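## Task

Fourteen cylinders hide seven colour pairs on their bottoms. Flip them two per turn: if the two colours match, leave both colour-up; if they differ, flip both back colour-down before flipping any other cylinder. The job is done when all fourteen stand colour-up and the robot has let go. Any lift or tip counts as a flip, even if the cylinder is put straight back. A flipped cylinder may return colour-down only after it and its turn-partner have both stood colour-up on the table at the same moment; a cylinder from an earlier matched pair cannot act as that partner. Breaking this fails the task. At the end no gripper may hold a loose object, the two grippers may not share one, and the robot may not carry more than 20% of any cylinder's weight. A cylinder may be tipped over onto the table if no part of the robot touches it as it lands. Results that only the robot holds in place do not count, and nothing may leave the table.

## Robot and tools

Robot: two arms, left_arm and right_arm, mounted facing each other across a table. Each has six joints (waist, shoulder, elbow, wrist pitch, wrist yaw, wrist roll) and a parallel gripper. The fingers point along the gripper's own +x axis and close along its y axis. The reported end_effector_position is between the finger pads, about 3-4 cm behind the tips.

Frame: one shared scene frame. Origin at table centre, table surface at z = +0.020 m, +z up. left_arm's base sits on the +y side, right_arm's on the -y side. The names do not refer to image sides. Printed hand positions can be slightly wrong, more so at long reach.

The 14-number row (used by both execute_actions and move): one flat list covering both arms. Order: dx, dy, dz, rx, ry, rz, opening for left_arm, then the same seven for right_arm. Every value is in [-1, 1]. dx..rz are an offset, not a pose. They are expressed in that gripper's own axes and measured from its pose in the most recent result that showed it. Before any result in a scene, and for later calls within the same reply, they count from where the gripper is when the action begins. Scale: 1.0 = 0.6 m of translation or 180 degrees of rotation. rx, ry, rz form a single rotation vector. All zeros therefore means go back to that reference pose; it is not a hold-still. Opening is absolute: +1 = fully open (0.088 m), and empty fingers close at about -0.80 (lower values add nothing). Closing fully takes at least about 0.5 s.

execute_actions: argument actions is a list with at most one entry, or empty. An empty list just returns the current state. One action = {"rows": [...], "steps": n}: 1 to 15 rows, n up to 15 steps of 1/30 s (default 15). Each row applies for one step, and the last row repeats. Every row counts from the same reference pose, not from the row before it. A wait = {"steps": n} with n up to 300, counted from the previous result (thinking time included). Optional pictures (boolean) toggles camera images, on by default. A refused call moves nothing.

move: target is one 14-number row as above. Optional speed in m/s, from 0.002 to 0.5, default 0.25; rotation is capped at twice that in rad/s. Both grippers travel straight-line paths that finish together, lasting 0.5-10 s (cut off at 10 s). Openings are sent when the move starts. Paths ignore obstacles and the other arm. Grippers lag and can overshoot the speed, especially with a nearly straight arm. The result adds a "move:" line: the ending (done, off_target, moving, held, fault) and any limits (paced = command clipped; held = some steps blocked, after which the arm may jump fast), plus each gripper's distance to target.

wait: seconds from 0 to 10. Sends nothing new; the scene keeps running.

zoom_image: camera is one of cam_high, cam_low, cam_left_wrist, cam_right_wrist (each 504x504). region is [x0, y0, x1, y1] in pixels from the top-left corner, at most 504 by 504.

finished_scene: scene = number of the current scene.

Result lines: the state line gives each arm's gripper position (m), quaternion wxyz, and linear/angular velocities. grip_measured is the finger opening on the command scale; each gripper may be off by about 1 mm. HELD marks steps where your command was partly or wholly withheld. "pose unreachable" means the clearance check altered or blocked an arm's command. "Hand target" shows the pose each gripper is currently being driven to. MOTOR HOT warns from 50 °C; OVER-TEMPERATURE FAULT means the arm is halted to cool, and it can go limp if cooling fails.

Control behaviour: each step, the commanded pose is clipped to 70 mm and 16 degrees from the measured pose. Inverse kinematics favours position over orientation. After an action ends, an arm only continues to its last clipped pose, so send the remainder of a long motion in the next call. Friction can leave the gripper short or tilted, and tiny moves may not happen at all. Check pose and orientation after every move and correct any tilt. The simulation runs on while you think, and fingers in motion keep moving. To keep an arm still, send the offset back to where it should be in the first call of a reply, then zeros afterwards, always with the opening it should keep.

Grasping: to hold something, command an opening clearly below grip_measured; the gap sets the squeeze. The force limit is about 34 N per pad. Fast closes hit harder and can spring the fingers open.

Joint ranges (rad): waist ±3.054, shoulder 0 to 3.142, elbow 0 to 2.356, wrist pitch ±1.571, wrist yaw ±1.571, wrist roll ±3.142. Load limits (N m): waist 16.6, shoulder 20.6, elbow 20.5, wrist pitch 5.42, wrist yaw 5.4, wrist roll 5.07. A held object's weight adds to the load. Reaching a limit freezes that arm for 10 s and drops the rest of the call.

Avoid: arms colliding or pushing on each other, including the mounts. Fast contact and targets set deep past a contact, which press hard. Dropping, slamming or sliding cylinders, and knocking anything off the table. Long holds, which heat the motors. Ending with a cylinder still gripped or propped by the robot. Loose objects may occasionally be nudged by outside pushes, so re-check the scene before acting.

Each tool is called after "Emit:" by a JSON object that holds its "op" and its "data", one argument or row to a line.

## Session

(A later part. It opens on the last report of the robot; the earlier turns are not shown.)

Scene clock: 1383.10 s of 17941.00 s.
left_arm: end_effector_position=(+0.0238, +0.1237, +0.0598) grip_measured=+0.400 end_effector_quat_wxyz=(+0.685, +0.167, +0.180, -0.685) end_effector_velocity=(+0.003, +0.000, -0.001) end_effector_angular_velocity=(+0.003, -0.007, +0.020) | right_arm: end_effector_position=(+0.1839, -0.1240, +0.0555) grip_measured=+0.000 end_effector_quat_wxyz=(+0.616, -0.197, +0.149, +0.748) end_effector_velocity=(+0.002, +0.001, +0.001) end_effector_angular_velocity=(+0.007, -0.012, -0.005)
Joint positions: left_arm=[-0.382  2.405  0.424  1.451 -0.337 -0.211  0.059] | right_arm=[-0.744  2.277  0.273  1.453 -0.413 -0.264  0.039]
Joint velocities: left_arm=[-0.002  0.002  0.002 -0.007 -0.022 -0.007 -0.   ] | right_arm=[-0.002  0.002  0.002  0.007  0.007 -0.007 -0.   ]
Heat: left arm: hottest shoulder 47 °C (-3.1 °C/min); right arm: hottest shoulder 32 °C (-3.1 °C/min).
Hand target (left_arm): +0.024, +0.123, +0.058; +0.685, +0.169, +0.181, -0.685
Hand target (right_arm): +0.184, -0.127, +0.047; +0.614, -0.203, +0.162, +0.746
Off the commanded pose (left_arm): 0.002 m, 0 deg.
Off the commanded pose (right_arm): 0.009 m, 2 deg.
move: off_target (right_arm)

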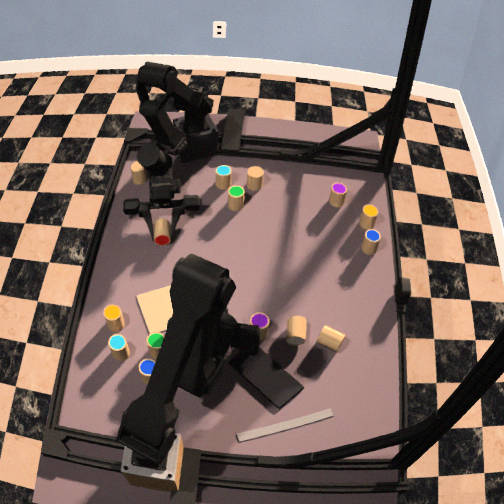

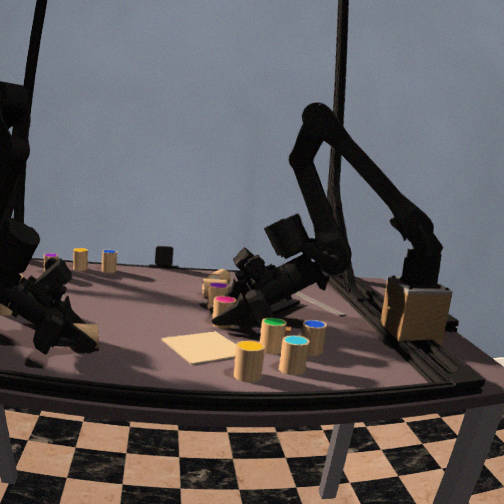

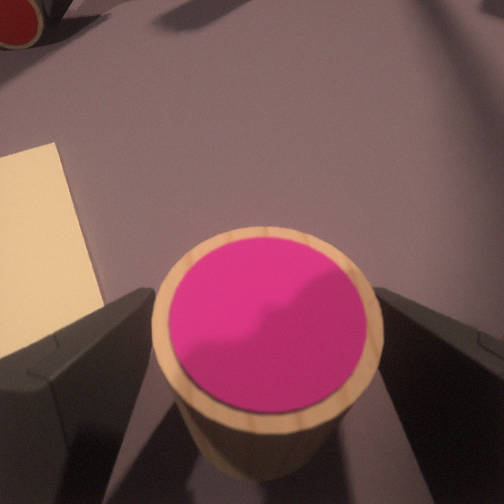

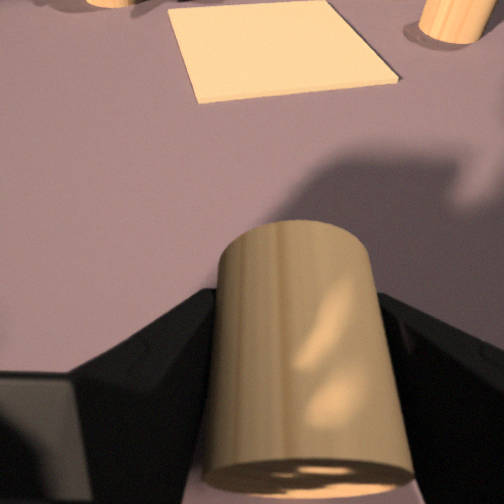

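Emit:
{"op": "execute_actions", "data": {
  "actions": [
    {"rows":[[0,0,0,0,0,0,0.4,0,0,0,0,0,0,0.4]],"steps":10}
  ],
  "pictures": false
}}

Emit:
{"op": "move", "data": {
  "target": [-0.004,0,-0.02,0,0.008,0,0.4,0.02,0,0.04,0,0.51,0,0.4],
  "speed": 0.35
}}

Scene clock: 1388.20 s of 17941.00 s.
left_arm: end_effector_position=(+0.0238, +0.1235, +0.0596) grip_measured=+0.400 end_effector_quat_wxyz=(+0.685, +0.167, +0.180, -0.685) end_effector_velocity=(+0.001, +0.002, -0.002) end_effector_angular_velocity=(+0.014, -0.003, +0.007) | right_arm: end_effector_position=(+0.1838, -0.1243, +0.0548) grip_measured=+0.383 end_effector_quat_wxyz=(+0.615, -0.198, +0.151, +0.748) end_effector_velocity=(-0.001, -0.001, +0.003) end_effector_angular_velocity=(+0.012, +0.003, +0.015)
Joint positions: left_arm=[-0.381  2.406  0.425  1.451 -0.337 -0.211  0.059] | right_arm=[-0.744  2.279  0.274  1.452 -0.414 -0.264  0.058]
Joint velocities: left_arm=[-0.002 -0.007 -0.002 -0.022 -0.007 -0.007 -0.   ] | right_arm=[-0.007 -0.007 -0.007  0.007 -0.022 -0.007  0.009]
Heat: left arm: hottest shoulder 46 °C (-3.0 °C/min); right arm: hottest shoulder 32 °C (-2.0 °C/min).
Hand target (left_arm): +0.024, +0.124, +0.060; +0.685, +0.167, +0.180, -0.686
Hand target (right_arm): +0.184, -0.124, +0.056; +0.616, -0.197, +0.149, +0.748
Off the commanded pose (left_arm): 0.000 m, 0 deg.
Off the commanded pose (right_arm): 0.001 m, 0 deg.
Steps of this call (steps 1 to 143: nothing new was sent; steps 144 to 153: all 10 steps of this action). Readings (end_effector_position):
144: left_arm (+0.0238, +0.1235, +0.0596) | right_arm (+0.1840, -0.1236, +0.0556)
145: left_arm (+0.0238, +0.1235, +0.0596) | right_arm (+0.1840, -0.1235, +0.0557)
147: left_arm (+0.0238, +0.1235, +0.0596) | right_arm (+0.1837, -0.1243, +0.0546)
151: left_arm (+0.0238, +0.1235, +0.0596) | right_arm (+0.1838, -0.1243, +0.0548)
153: the state above

Scene clock: 1391.23 s of 17941.00 s.
left_arm: end_effector_position=(+0.0234, +0.1293, +0.0519) grip_measured=+0.400 end_effector_quat_wxyz=(+0.683, +0.174, +0.188, -0.684) end_effector_velocity=(-0.000, +0.003, -0.001) end_effector_angular_velocity=(+0.010, -0.002, +0.003) | right_arm: end_effector_position=(+0.1788, -0.1032, +0.0722) grip_measured=+0.400 end_effector_quat_wxyz=(+0.325, -0.669, +0.550, +0.380) end_effector_velocity=(-0.000, +0.003, +0.007) end_effector_angular_velocity=(+0.007, +0.010, +0.000)
Joint positions: left_arm=[-0.389  2.432  0.42   1.461 -0.337 -0.223  0.059] | right_arm=[-0.484  2.461  1.75  -1.372  0.119 -0.176  0.059]
Joint velocities: left_arm=[-0.007 -0.002 -0.007 -0.007 -0.007 -0.007 -0.   ] | right_arm=[-0.002 -0.007  0.022 -0.022 -0.007 -0.007 -0.   ]
Heat: left arm: hottest shoulder 46 °C (-3.0 °C/min); right arm: hottest shoulder 32 °C (-2.0 °C/min).
Hand target (left_arm): +0.024, +0.131, +0.050; +0.683, +0.176, +0.189, -0.683
Hand target (right_arm): +0.179, -0.102, +0.069; -0.323, +0.672, -0.550, -0.377
Off the commanded pose (left_arm): 0.003 m, 0 deg.
Off the commanded pose (right_arm): 0.002 m, 1 deg.
move: done

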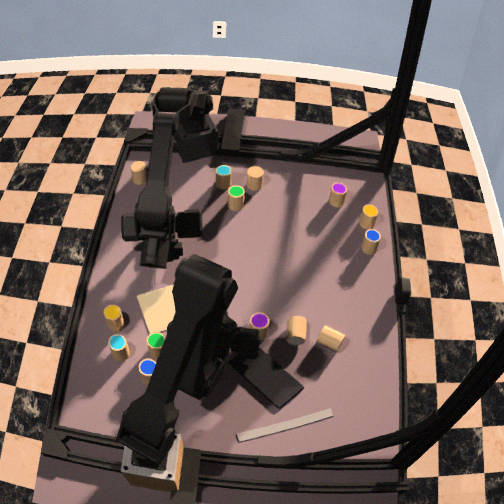

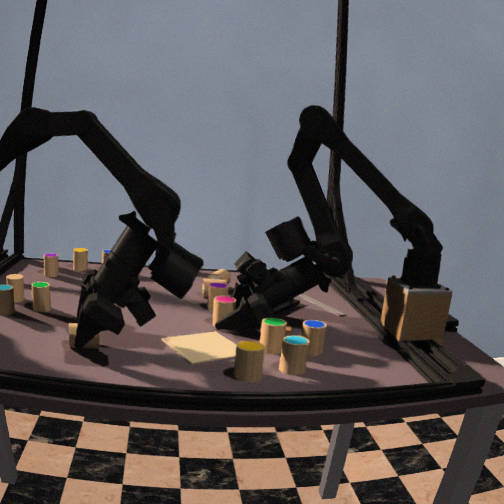

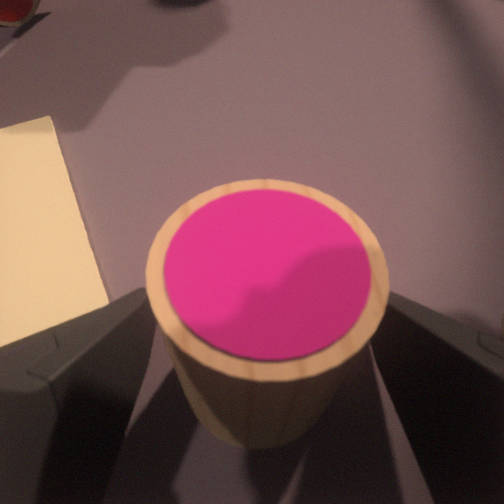

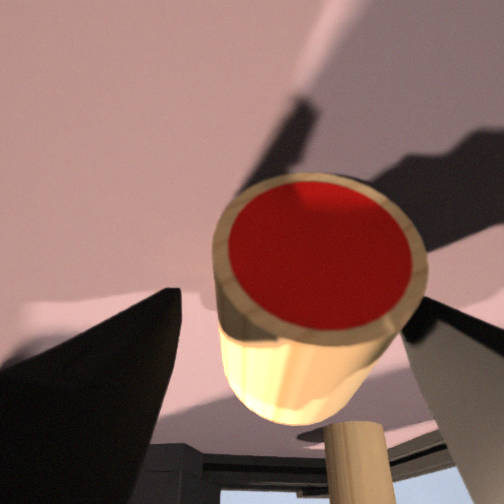

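Emit:
{"op": "move", "data": {
  "target": [-0.01,0,-0.005,0,0,0,0.4,0.007,-0.008,-0.009,0,0,0,0.4],
  "speed": 0.05
}}

Emit:
{"op": "execute_actions", "data": {
  "actions": [
    {"rows":[[0,0,0,0,0,0,0.4,0,0,0,0,0,0,0.3],[0,0,0,0,0,0,0.4,0,0,0,0,0,0,0.3],[0,0,0,0,0,0,0.4,0,0,0,0,0,0,0.2],[0,0,0,0,0,0,0.4,0,0,0,0,0,0,0.2],[0,0,0,0,0,0,0.4,0,0,0,0,0,0,0.1],[0,0,0,0,0,0,0.4,0,0,0,0,0,0,0.1],[0,0,0,0,0,0,0.4,0,0,0,0,0,0,0],[0,0,0,0,0,0,0.4,0,0,0,0,0,0,0],[0,0,0,0,0,0,0.4,0,0,0,0,0,0,-0.1],[0,0,0,0,0,0,0.4,0,0,0,0,0,0,-0.1],[0,0,0,0,0,0,0.4,0,0,0,0,0,0,-0.3]],"steps":14}
  ],
  "pictures": false
}}

Emit:
{"op": "move", "data": {
  "target": [0,0,0,0,0,0,0.4,-0.048,-0.05,-0.028,0.12,0,0.07,-0.3],
  "speed": 0.2
}}

Emit:
{"op": "move", "data": {
  "target": [0,0,0,0,0,0,0.4,0.03,0,0,0,-0.495,0,-0.3],
  "speed": 0.35
}}

Scene clock: 1402.97 s of 17941.00 s.
left_arm: end_effector_position=(+0.0233, +0.1341, +0.0535) grip_measured=+0.400 end_effector_quat_wxyz=(+0.683, +0.172, +0.187, -0.685) end_effector_velocity=(+0.001, +0.003, -0.001) end_effector_angular_velocity=(+0.010, +0.011, +0.015) | right_arm: end_effector_position=(+0.1836, -0.1095, +0.0660) grip_measured=+0.400 end_effector_quat_wxyz=(+0.320, -0.670, +0.554, +0.377) end_effector_velocity=(-0.000, +0.001, -0.000) end_effector_angular_velocity=(+0.008, +0.002, -0.012)
Joint positions: left_arm=[-0.398  2.432  0.401  1.483 -0.345 -0.228  0.059] | right_arm=[-0.497  2.462  1.719 -1.352  0.123 -0.187  0.059]
Joint velocities: left_arm=[-0.002 -0.002 -0.007 -0.007 -0.007 -0.022 -0.   ] | right_arm=[-0.002 -0.002 -0.002  0.007 -0.007  0.007 -0.   ]
Heat: left arm: hottest shoulder 44 °C (-3.0 °C/min); right arm: hottest shoulder 34 °C (+1.0 °C/min).
Hand target (left_arm): +0.023, +0.136, +0.052; +0.683, +0.174, +0.188, -0.684
Hand target (right_arm): +0.185, -0.109, +0.071; -0.324, +0.669, -0.550, -0.380
Off the commanded pose (left_arm): 0.002 m, 0 deg.
Off the commanded pose (right_arm): 0.006 m, 1 deg.
After step 90, 8.00 s passed at rest.
move: done

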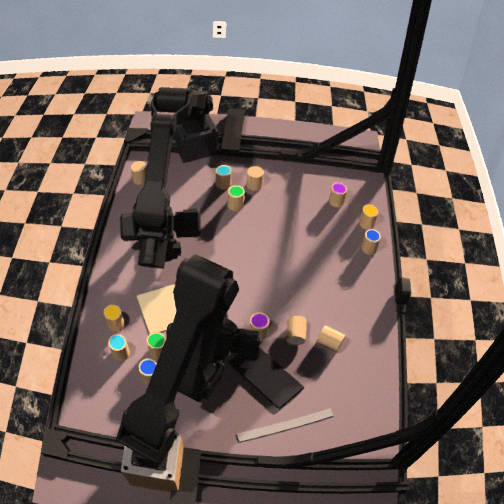

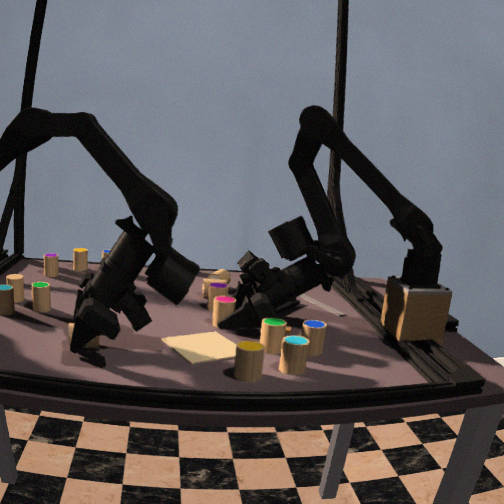

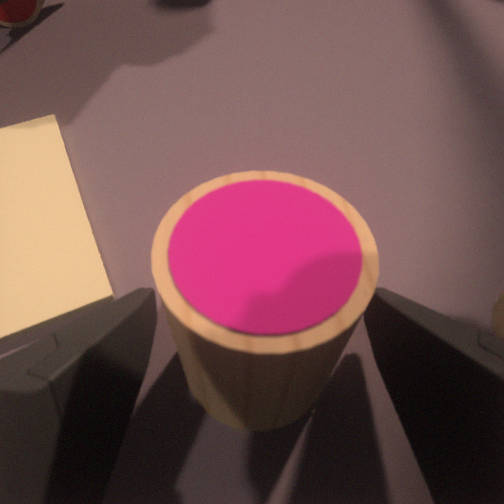

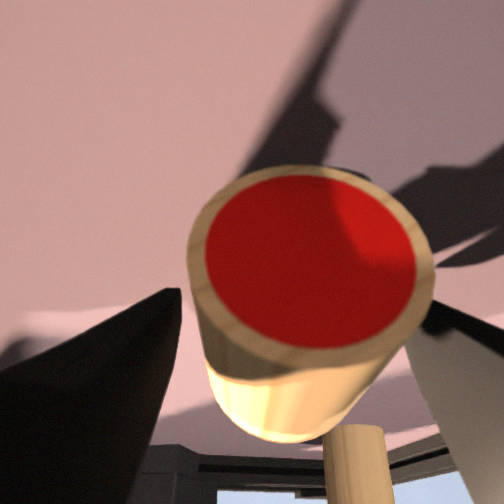

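Scene clock: 1403.43 s of 17941.00 s.
left_arm: end_effector_position=(+0.0233, +0.1341, +0.0535) grip_measured=+0.400 end_effector_quat_wxyz=(+0.683, +0.172, +0.187, -0.685) end_effector_velocity=(+0.003, +0.001, -0.002) end_effector_angular_velocity=(+0.011, -0.011, +0.020) | right_arm: end_effector_position=(+0.1836, -0.1096, +0.0660) grip_measured=+0.002 end_effector_quat_wxyz=(+0.319, -0.670, +0.554, +0.377) end_effector_velocity=(+0.000, -0.004, +0.003) end_effector_angular_velocity=(-0.021, -0.009, -0.000)
Joint positions: left_arm=[-0.398  2.432  0.401  1.483 -0.345 -0.228  0.059] | right_arm=[-0.497  2.462  1.719 -1.352  0.123 -0.187  0.039]
Joint velocities: left_arm=[-0.002 -0.002  0.002 -0.022 -0.022 -0.007 -0.   ] | right_arm=[ 0.002 -0.002 -0.002 -0.022  0.007  0.007  0.   ]
Heat: left arm: hottest shoulder 44 °C (-3.0 °C/min); right arm: hottest shoulder 34 °C (+1.0 °C/min).
Hand target (left_arm): +0.023, +0.134, +0.054; +0.683, +0.172, +0.187, -0.685
Hand target (right_arm): +0.184, -0.110, +0.066; -0.320, +0.670, -0.554, -0.377
Off the commanded pose (left_arm): 0.000 m, 0 deg.
Off the commanded pose (right_arm): 0.000 m, 0 deg.
Steps of this call (steps 1 to 14: all 14 steps of this action). Readings (end_effector_position):
1: left_arm (+0.0233, +0.1341, +0.0535) | right_arm (+0.1836, -0.1095, +0.0660)
2: left_arm (+0.0233, +0.1341, +0.0535) | right_arm (+0.1836, -0.1095, +0.0659)
4: left_arm (+0.0233, +0.1341, +0.0535) | right_arm (+0.1836, -0.1095, +0.0659)
8: left_arm (+0.0233, +0.1341, +0.0535) | right_arm (+0.1836, -0.1095, +0.0659)
14: the state above

Scene clock: 1405.13 s of 17941.00 s.
left_arm: end_effector_position=(+0.0233, +0.1341, +0.0535) grip_measured=+0.400 end_effector_quat_wxyz=(+0.683, +0.172, +0.187, -0.685) end_effector_velocity=(-0.000, +0.003, -0.003) end_effector_angular_velocity=(+0.019, -0.019, -0.005) | right_arm: end_effector_position=(+0.2121, -0.1075, +0.0938) grip_measured=+0.002 end_effector_quat_wxyz=(+0.389, -0.540, +0.686, +0.293) end_effector_velocity=(-0.002, +0.001, +0.004) end_effector_angular_velocity=(+0.007, +0.022, -0.008)
Joint positions: left_arm=[-0.398  2.432  0.401  1.483 -0.345 -0.228  0.059] | right_arm=[-0.641  2.462  1.831 -1.493 -0.017  0.064  0.039]
Joint velocities: left_arm=[-0.007 -0.002 -0.002 -0.022 -0.007  0.007 -0.   ] | right_arm=[-0.002 -0.007  0.002 -0.007 -0.022 -0.007 -0.   ]
Heat: left arm: hottest shoulder 44 °C (-3.0 °C/min); right arm: hottest shoulder 35 °C (+2.0 °C/min).
Hand target (left_arm): +0.023, +0.134, +0.054; +0.683, +0.172, +0.187, -0.685
Hand target (right_arm): +0.213, -0.103, +0.100; +0.397, -0.535, +0.684, +0.299
Off the commanded pose (left_arm): 0.000 m, 0 deg.
Off the commanded pose (right_arm): 0.007 m, 1 deg.
move: done

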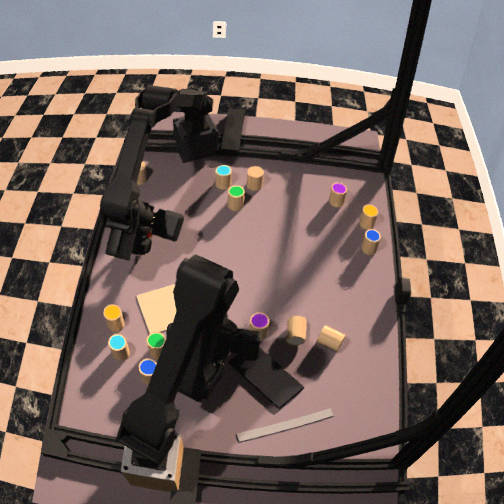

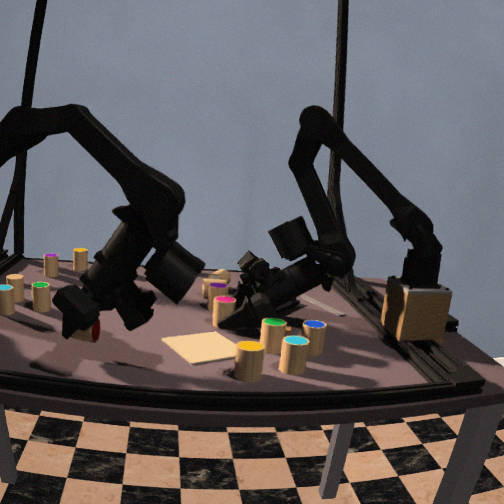

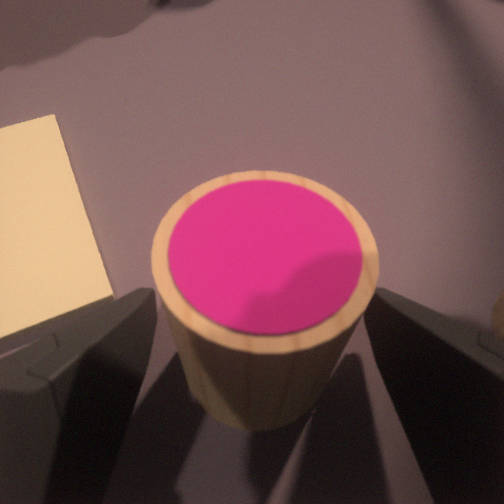

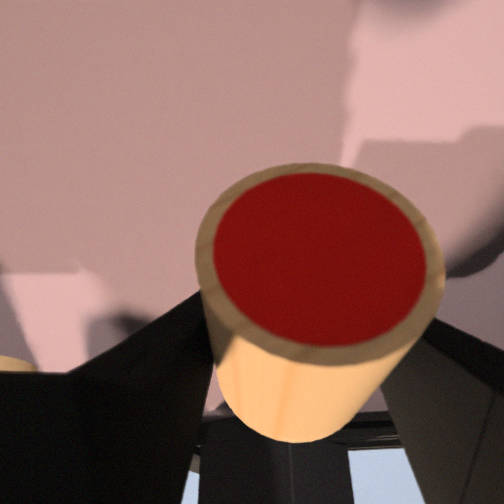

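Scene clock: 1407.93 s of 17941.00 s.
left_arm: end_effector_position=(+0.0233, +0.1341, +0.0535) grip_measured=+0.400 end_effector_quat_wxyz=(+0.683, +0.172, +0.187, -0.685) end_effector_velocity=(+0.003, +0.000, +0.001) end_effector_angular_velocity=(-0.007, -0.003, +0.020) | right_arm: end_effector_position=(+0.2108, -0.1145, +0.0821) grip_measured=+0.002 end_effector_quat_wxyz=(+0.756, -0.175, +0.215, +0.594) end_effector_velocity=(-0.003, -0.006, -0.006) end_effector_angular_velocity=(-0.027, +0.009, +0.020)
Joint positions: left_arm=[-0.398  2.432  0.401  1.483 -0.345 -0.228  0.059] | right_arm=[-0.593  2.002  0.28   1.159  0.09   0.045  0.039]
Joint velocities: left_arm=[-0.002  0.002 -0.002  0.007 -0.022 -0.007 -0.   ] | right_arm=[-0.002  0.007 -0.012 -0.007 -0.022 -0.007  0.   ]
Heat: left arm: hottest shoulder 44 °C (-3.0 °C/min); right arm: hottest shoulder 35 °C (+2.0 °C/min).
Hand target (left_arm): +0.023, +0.134, +0.054; +0.683, +0.172, +0.187, -0.685
Hand target (right_arm): +0.210, -0.117, +0.079; +0.755, -0.179, +0.216, +0.593
Off the commanded pose (left_arm): 0.000 m, 0 deg.
Off the commanded pose (right_arm): 0.004 m, 1 deg.
move: done

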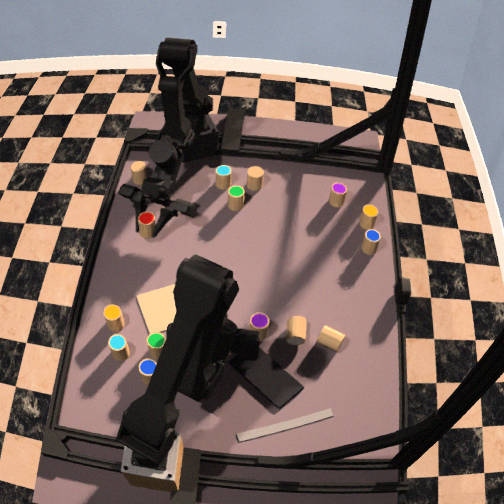

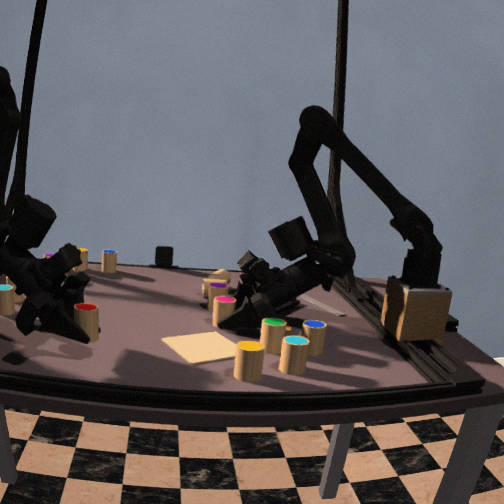

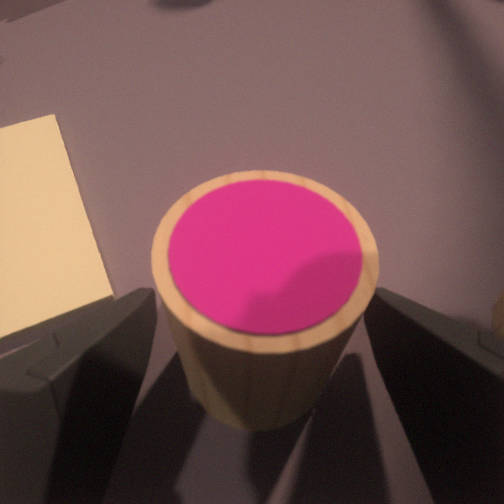

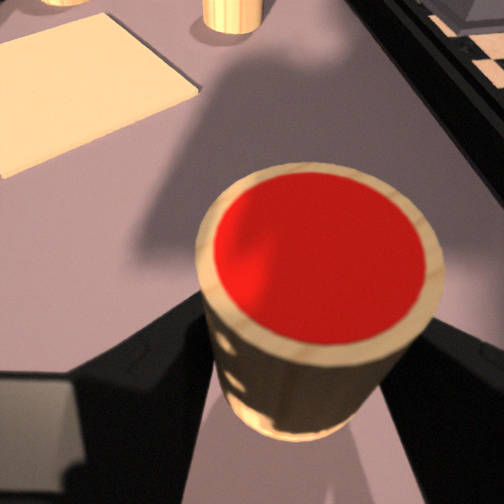

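Emit:
{"op": "move", "data": {
  "target": [0,0,0,0,0,0,0.4,0.032,0,-0.051,0,-0.006,0,-0.3],
  "speed": 0.05
}}

Scene clock: 1411.10 s of 17941.00 s.
left_arm: end_effector_position=(+0.0233, +0.1342, +0.0534) grip_measured=+0.400 end_effector_quat_wxyz=(+0.683, +0.172, +0.187, -0.685) end_effector_velocity=(+0.004, +0.002, -0.003) end_effector_angular_velocity=(+0.016, -0.013, +0.020) | right_arm: end_effector_position=(+0.2109, -0.1140, +0.0504) grip_measured=+0.002 end_effector_quat_wxyz=(+0.758, -0.165, +0.204, +0.597) end_effector_velocity=(-0.002, -0.000, -0.000) end_effector_angular_velocity=(+0.006, -0.003, +0.012)
Joint positions: left_arm=[-0.398  2.433  0.401  1.483 -0.345 -0.228  0.059] | right_arm=[-0.593  2.282  0.302  1.447  0.09   0.045  0.039]
Joint velocities: left_arm=[-0.002 -0.002 -0.002 -0.022 -0.022 -0.007 -0.   ] | right_arm=[ 0.002  0.012 -0.002  0.022 -0.007 -0.007 -0.   ]
Heat: left arm: hottest shoulder 44 °C (-3.0 °C/min); right arm: hottest shoulder 35 °C (+2.0 °C/min).
Hand target (left_arm): +0.023, +0.134, +0.053; +0.683, +0.172, +0.187, -0.685
Hand target (right_arm): +0.211, -0.115, +0.046; +0.757, -0.169, +0.207, +0.595
Off the commanded pose (left_arm): 0.000 m, 0 deg.
Off the commanded pose (right_arm): 0.004 m, 1 deg.
move: done

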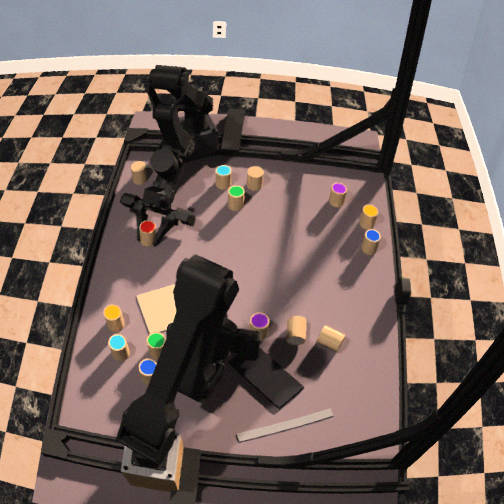

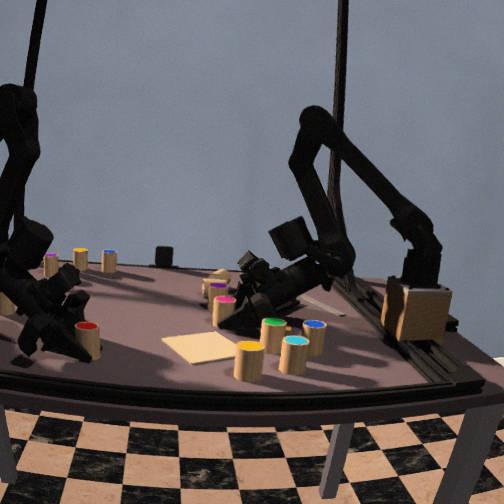

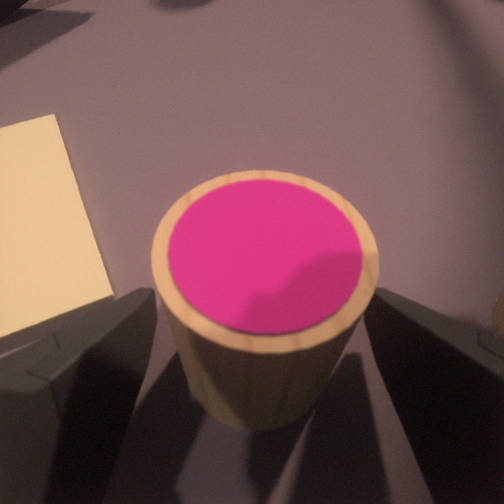

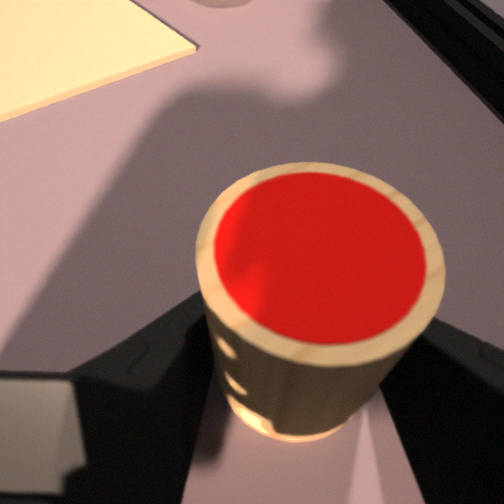

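Emit:
{"op": "execute_actions", "data": {
  "actions": [
    {"rows":[[0,0,0,0,0,0,0.4,0,0,0,0,0,0,0.35]],"steps":12}
  ],
  "pictures": false
}}

Emit:
{"op": "move", "data": {
  "target": [0,0,0,0,0,0,0.4,-0.009,0,0,0,0,0,0.35],
  "speed": 0.01
}}

Emit:
{"op": "execute_actions", "data": {
  "actions": [
    {"steps":30}
  ],
  "pictures": false
}}

Emit:
{"op": "execute_actions", "data": {
  "actions": [
    {"rows":[[0,0,0,0,0,0,0.3,0,0,0,0,0,0,0.3],[0,0,0,0,0,0,0.3,0,0,0,0,0,0,0.3],[0,0,0,0,0,0,0.2,0,0,0,0,0,0,0.2],[0,0,0,0,0,0,0.2,0,0,0,0,0,0,0.2],[0,0,0,0,0,0,0.1,0,0,0,0,0,0,0.1],[0,0,0,0,0,0,0.1,0,0,0,0,0,0,0.1],[0,0,0,0,0,0,0,0,0,0,0,0,0,0],[0,0,0,0,0,0,0,0,0,0,0,0,0,0],[0,0,0,0,0,0,-0.1,0,0,0,0,0,0,-0.1],[0,0,0,0,0,0,-0.1,0,0,0,0,0,0,-0.1],[0,0,0,0,0,0,-0.3,0,0,0,0,0,0,-0.3]],"steps":14}
  ],
  "pictures": false
}}

Emit:
{"op": "move", "data": {
  "target": [-0.028,0,0.048,0,0,0,-0.3,-0.028,0,0.048,0,0,0,-0.3],
  "speed": 0.15
}}

Emit:
{"op": "move", "data": {
  "target": [0.022,0,0.043,0,0.497,0,-0.3,0.005,0,0.03,0,0.497,0,-0.3],
  "speed": 0.35
}}

Scene clock: 1422.73 s of 17941.00 s.
left_arm: end_effector_position=(+0.0233, +0.1342, +0.0533) grip_measured=+0.400 end_effector_quat_wxyz=(+0.683, +0.172, +0.187, -0.685) end_effector_velocity=(-0.001, +0.003, -0.004) end_effector_angular_velocity=(+0.022, -0.012, -0.012) | right_arm: end_effector_position=(+0.2123, -0.1138, +0.0503) grip_measured=+0.342 end_effector_quat_wxyz=(+0.761, -0.164, +0.204, +0.594) end_effector_velocity=(+0.001, -0.001, +0.001) end_effector_angular_velocity=(-0.003, -0.002, +0.003)
Joint positions: left_arm=[-0.398  2.433  0.401  1.483 -0.345 -0.228  0.059] | right_arm=[-0.595  2.285  0.303  1.45   0.094  0.046  0.056]
Joint velocities: left_arm=[-0.002 -0.002 -0.002 -0.022  0.007  0.007 -0.   ] | right_arm=[-0.007 -0.007 -0.002 -0.007 -0.007 -0.007  0.004]
Heat: left arm: hottest shoulder 43 °C (-5.0 °C/min); right arm: hottest shoulder 34 °C (+2.0 °C/min).
Hand target (left_arm): +0.023, +0.134, +0.053; +0.683, +0.172, +0.187, -0.685
Hand target (right_arm): +0.211, -0.114, +0.050; +0.758, -0.165, +0.204, +0.597
Off the commanded pose (left_arm): 0.000 m, 0 deg.
Off the commanded pose (right_arm): 0.001 m, 0 deg.
Steps of this call (steps 1 to 337: nothing new was sent; steps 338 to 349: all 12 steps of this action). Readings (end_effector_position):
338: left_arm (+0.0233, +0.1342, +0.0533) | right_arm (+0.2112, -0.1137, +0.0501)
339: left_arm (+0.0233, +0.1342, +0.0533) | right_arm (+0.2112, -0.1137, +0.0501)
341: left_arm (+0.0233, +0.1342, +0.0533) | right_arm (+0.2121, -0.1137, +0.0505)
345: left_arm (+0.0233, +0.1342, +0.0533) | right_arm (+0.2121, -0.1138, +0.0503)
349: the state above

Scene clock: 1423.73 s of 17941.00 s.
left_arm: end_effector_position=(+0.0233, +0.1342, +0.0533) grip_measured=+0.400 end_effector_quat_wxyz=(+0.683, +0.172, +0.187, -0.685) end_effector_velocity=(+0.002, -0.001, +0.000) end_effector_angular_velocity=(-0.002, -0.005, +0.020) | right_arm: end_effector_position=(+0.2117, -0.1180, +0.0504) grip_measured=+0.350 end_effector_quat_wxyz=(+0.760, -0.165, +0.206, +0.594) end_effector_velocity=(-0.000, -0.001, +0.001) end_effector_angular_velocity=(+0.001, -0.003, +0.008)
Joint positions: left_arm=[-0.398  2.433  0.401  1.483 -0.345 -0.228  0.059] | right_arm=[-0.595  2.283  0.288  1.459  0.093  0.048  0.056]
Joint velocities: left_arm=[-0.002 -0.002  0.002 -0.007 -0.022 -0.007  0.   ] | right_arm=[-0.002 -0.002 -0.007  0.007 -0.007 -0.007  0.   ]
Heat: left arm: hottest shoulder 43 °C (-5.0 °C/min); right arm: hottest shoulder 34 °C (+2.0 °C/min).
Hand target (left_arm): +0.023, +0.134, +0.053; +0.683, +0.172, +0.187, -0.685
Hand target (right_arm): +0.211, -0.118, +0.053; +0.761, -0.164, +0.204, +0.594
Off the commanded pose (left_arm): 0.000 m, 0 deg.
Off the commanded pose (right_arm): 0.003 m, 0 deg.
move: done

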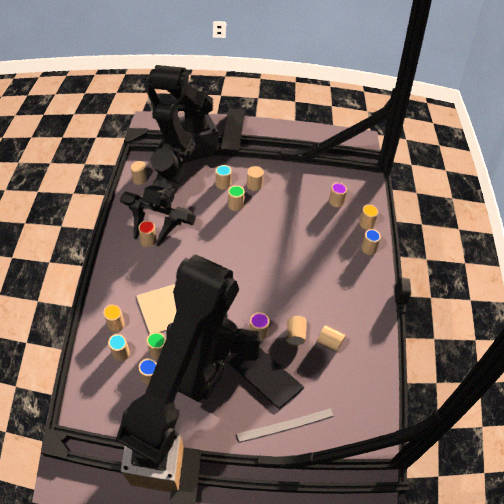

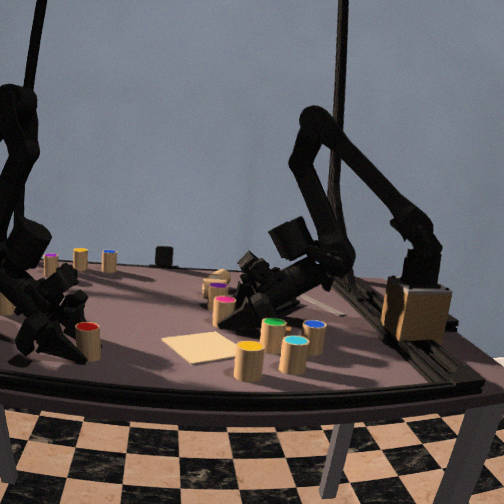

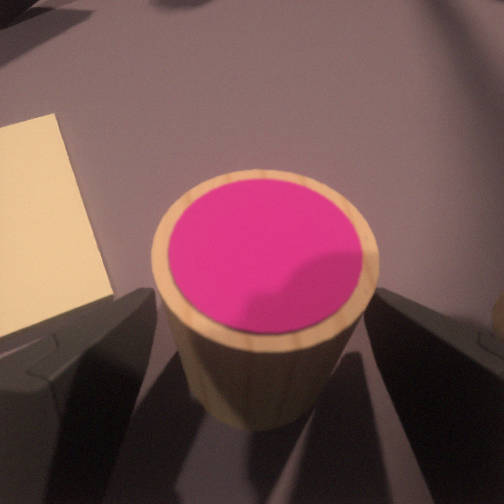

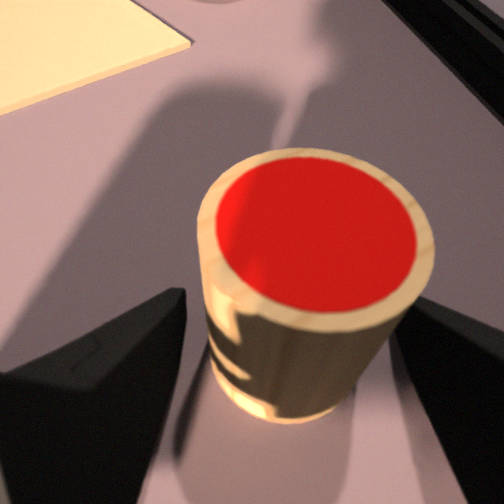

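Scene clock: 1424.73 s of 17941.00 s.
left_arm: end_effector_position=(+0.0233, +0.1342, +0.0533) grip_measured=+0.400 end_effector_quat_wxyz=(+0.683, +0.172, +0.187, -0.685) end_effector_velocity=(+0.003, +0.000, +0.001) end_effector_angular_velocity=(-0.007, -0.003, +0.020) | right_arm: end_effector_position=(+0.2117, -0.1181, +0.0503) grip_measured=+0.350 end_effector_quat_wxyz=(+0.760, -0.165, +0.206, +0.594) end_effector_velocity=(-0.001, -0.002, -0.003) end_effector_angular_velocity=(-0.012, +0.007, +0.015)
Joint positions: left_arm=[-0.398  2.433  0.401  1.483 -0.345 -0.228  0.059] | right_arm=[-0.595  2.283  0.288  1.459  0.093  0.048  0.056]
Joint velocities: left_arm=[-0.002  0.002 -0.002  0.007 -0.022 -0.007  0.   ] | right_arm=[-0.007  0.002 -0.002 -0.007 -0.022 -0.007 -0.   ]
Heat: left arm: hottest shoulder 43 °C (-5.0 °C/min); right arm: hottest shoulder 34 °C (+2.0 °C/min).
Hand target (left_arm): +0.023, +0.134, +0.053; +0.683, +0.172, +0.187, -0.685
Hand target (right_arm): +0.211, -0.118, +0.053; +0.761, -0.164, +0.204, +0.594
Off the commanded pose (left_arm): 0.000 m, 0 deg.
Off the commanded pose (right_arm): 0.003 m, 0 deg.
Steps of this call (steps 1 to 30: nothing new was sent). Readings (end_effector_position):
1: left_arm (+0.0233, +0.1342, +0.0533) | right_arm (+0.2117, -0.1180, +0.0504)
2: left_arm (+0.0233, +0.1342, +0.0533) | right_arm (+0.2117, -0.1180, +0.0504)
4: left_arm (+0.0233, +0.1342, +0.0533) | right_arm (+0.2117, -0.1180, +0.0504)
8: left_arm (+0.0233, +0.1342, +0.0533) | right_arm (+0.2117, -0.1181, +0.0503)
30: the state above

Scene clock: 1425.20 s of 17941.00 s.
left_arm: end_effector_position=(+0.0235, +0.1343, +0.0533) grip_measured=+0.011 end_effector_quat_wxyz=(+0.683, +0.172, +0.187, -0.684) end_effector_velocity=(+0.003, +0.001, -0.000) end_effector_angular_velocity=(+0.002, +0.006, +0.027) | right_arm: end_effector_position=(+0.2114, -0.1180, +0.0504) grip_measured=+0.005 end_effector_quat_wxyz=(+0.760, -0.164, +0.206, +0.594) end_effector_velocity=(-0.001, -0.002, -0.000) end_effector_angular_velocity=(-0.010, -0.006, +0.023)
Joint positions: left_arm=[-0.398  2.433  0.401  1.483 -0.345 -0.227  0.04 ] | right_arm=[-0.595  2.283  0.288  1.46   0.092  0.048  0.039]
Joint velocities: left_arm=[-0.002 -0.002 -0.002 -0.007 -0.022 -0.022 -0.   ] | right_arm=[-0.007 -0.007 -0.007 -0.007 -0.022 -0.022 -0.   ]
Heat: left arm: hottest shoulder 43 °C (-5.0 °C/min); right arm: hottest shoulder 34 °C (+2.0 °C/min).
Hand target (left_arm): +0.023, +0.134, +0.053; +0.683, +0.173, +0.187, -0.685
Hand target (right_arm): +0.212, -0.118, +0.050; +0.760, -0.165, +0.206, +0.594
Off the commanded pose (left_arm): 0.000 m, 0 deg.
Off the commanded pose (right_arm): 0.000 m, 0 deg.
Steps of this call (steps 1 to 14: all 14 steps of this action). Readings (end_effector_position):
1: left_arm (+0.0233, +0.1342, +0.0533) | right_arm (+0.2116, -0.1181, +0.0503)
2: left_arm (+0.0233, +0.1342, +0.0533) | right_arm (+0.2115, -0.1181, +0.0503)
4: left_arm (+0.0233, +0.1343, +0.0533) | right_arm (+0.2114, -0.1180, +0.0504)
8: left_arm (+0.0233, +0.1343, +0.0532) | right_arm (+0.2114, -0.1180, +0.0504)
14: the state above

Scene clock: 1426.20 s of 17941.00 s.
left_arm: end_effector_position=(+0.0238, +0.1350, +0.0837) grip_measured=+0.011 end_effector_quat_wxyz=(+0.683, +0.176, +0.188, -0.684) end_effector_velocity=(+0.000, +0.004, +0.001) end_effector_angular_velocity=(+0.010, -0.015, -0.005) | right_arm: end_effector_position=(+0.2115, -0.1178, +0.0800) grip_measured=+0.004 end_effector_quat_wxyz=(+0.759, -0.168, +0.209, +0.593) end_effector_velocity=(+0.001, -0.001, +0.002) end_effector_angular_velocity=(-0.000, +0.010, -0.005)
Joint positions: left_arm=[-0.398  2.227  0.353  1.319 -0.345 -0.227  0.04 ] | right_arm=[-0.595  2.042  0.261  1.236  0.092  0.048  0.039]
Joint velocities: left_arm=[-0.007 -0.022 -0.012 -0.022 -0.007  0.007 -0.   ] | right_arm=[-0.007 -0.022 -0.002 -0.022 -0.007  0.007 -0.   ]
Heat: left arm: hottest shoulder 43 °C (-5.0 °C/min); right arm: hottest shoulder 34 °C (+2.0 °C/min).
Hand target (left_arm): +0.024, +0.135, +0.087; +0.683, +0.172, +0.187, -0.684
Hand target (right_arm): +0.211, -0.118, +0.084; +0.760, -0.164, +0.206, +0.594
Off the commanded pose (left_arm): 0.003 m, 0 deg.
Off the commanded pose (right_arm): 0.004 m, 1 deg.
move: done

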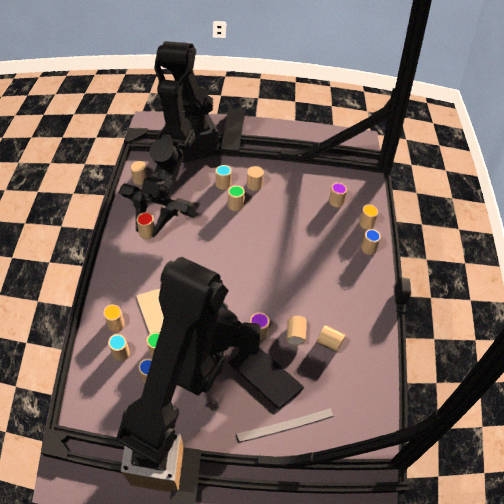

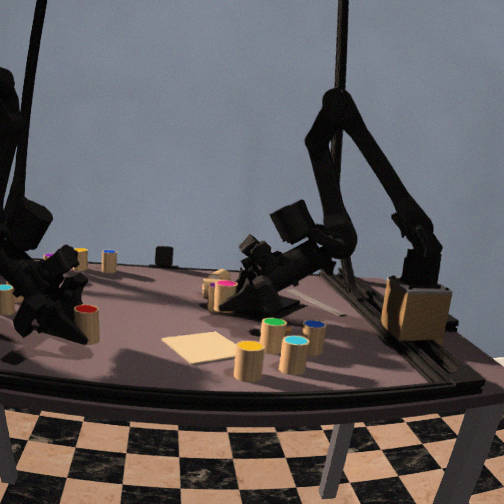

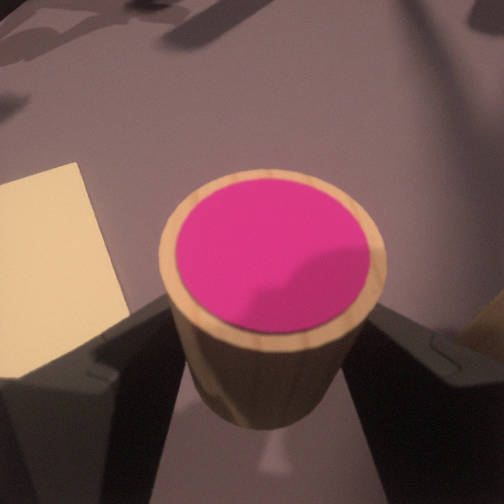

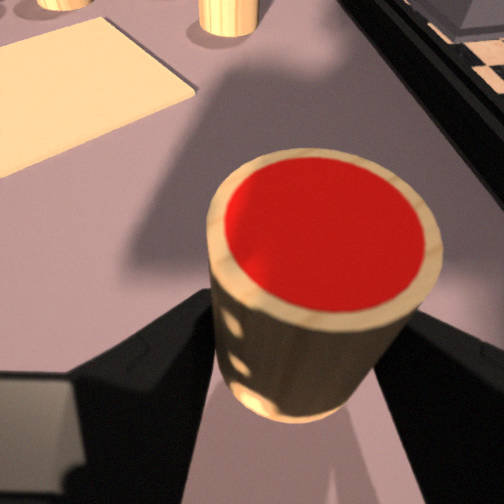

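Scene clock: 1429.00 s of 17941.00 s.
left_arm: end_effector_position=(+0.0246, +0.1123, +0.1004) grip_measured=+0.010 end_effector_quat_wxyz=(+0.357, +0.606, +0.613, -0.361) end_effector_velocity=(+0.003, +0.002, +0.002) end_effector_angular_velocity=(+0.013, -0.026, -0.007) | right_arm: end_effector_position=(+0.2138, -0.1071, +0.0959) grip_measured=+0.002 end_effector_quat_wxyz=(+0.398, -0.534, +0.683, +0.301) end_effector_velocity=(-0.002, +0.001, +0.003) end_effector_angular_velocity=(+0.007, +0.022, -0.007)
Joint positions: left_arm=[-0.189  2.541  1.916 -1.443  0.106 -0.174  0.04 ] | right_arm=[-0.646  2.437  1.806 -1.466 -0.019  0.062  0.039]
Joint velocities: left_arm=[-0.002  0.002  0.007 -0.022 -0.022 -0.007  0.   ] | right_arm=[-0.002 -0.002  0.007 -0.007 -0.022 -0.007 -0.   ]
Heat: left arm: hottest shoulder 43 °C (-6.1 °C/min); right arm: hottest shoulder 34 °C (+2.0 °C/min).
Hand target (left_arm): +0.025, +0.111, +0.099; +0.355, +0.606, +0.614, -0.361
Hand target (right_arm): +0.214, -0.106, +0.093; +0.395, -0.533, +0.685, +0.300
Off the commanded pose (left_arm): 0.002 m, 1 deg.
Off the commanded pose (right_arm): 0.002 m, 1 deg.
move: done

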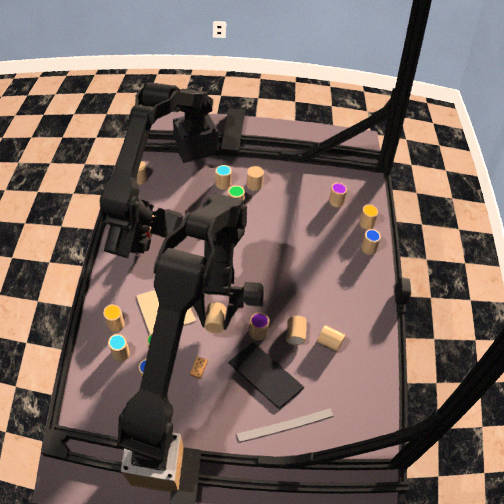

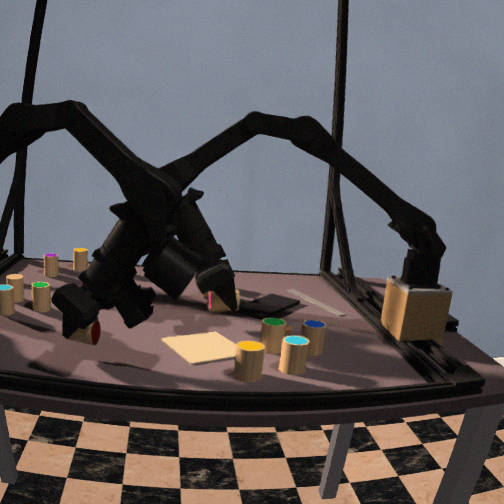

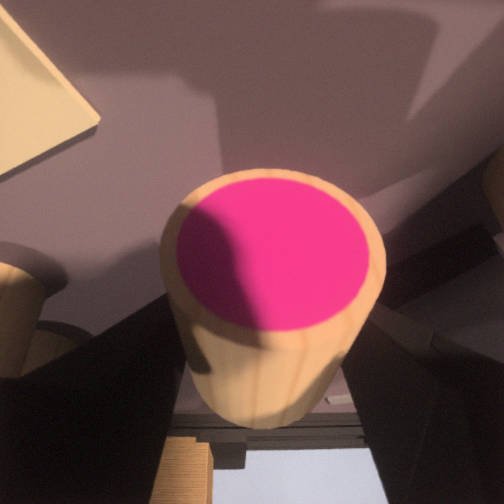

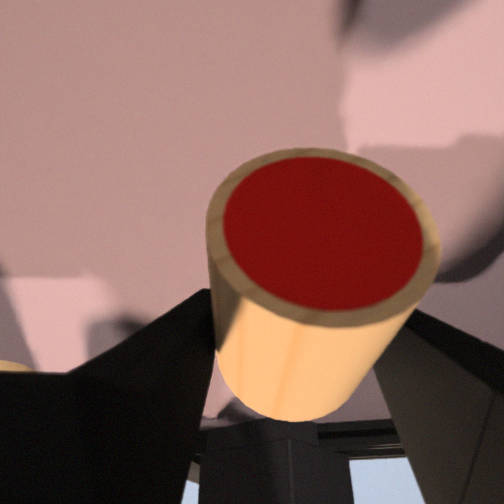

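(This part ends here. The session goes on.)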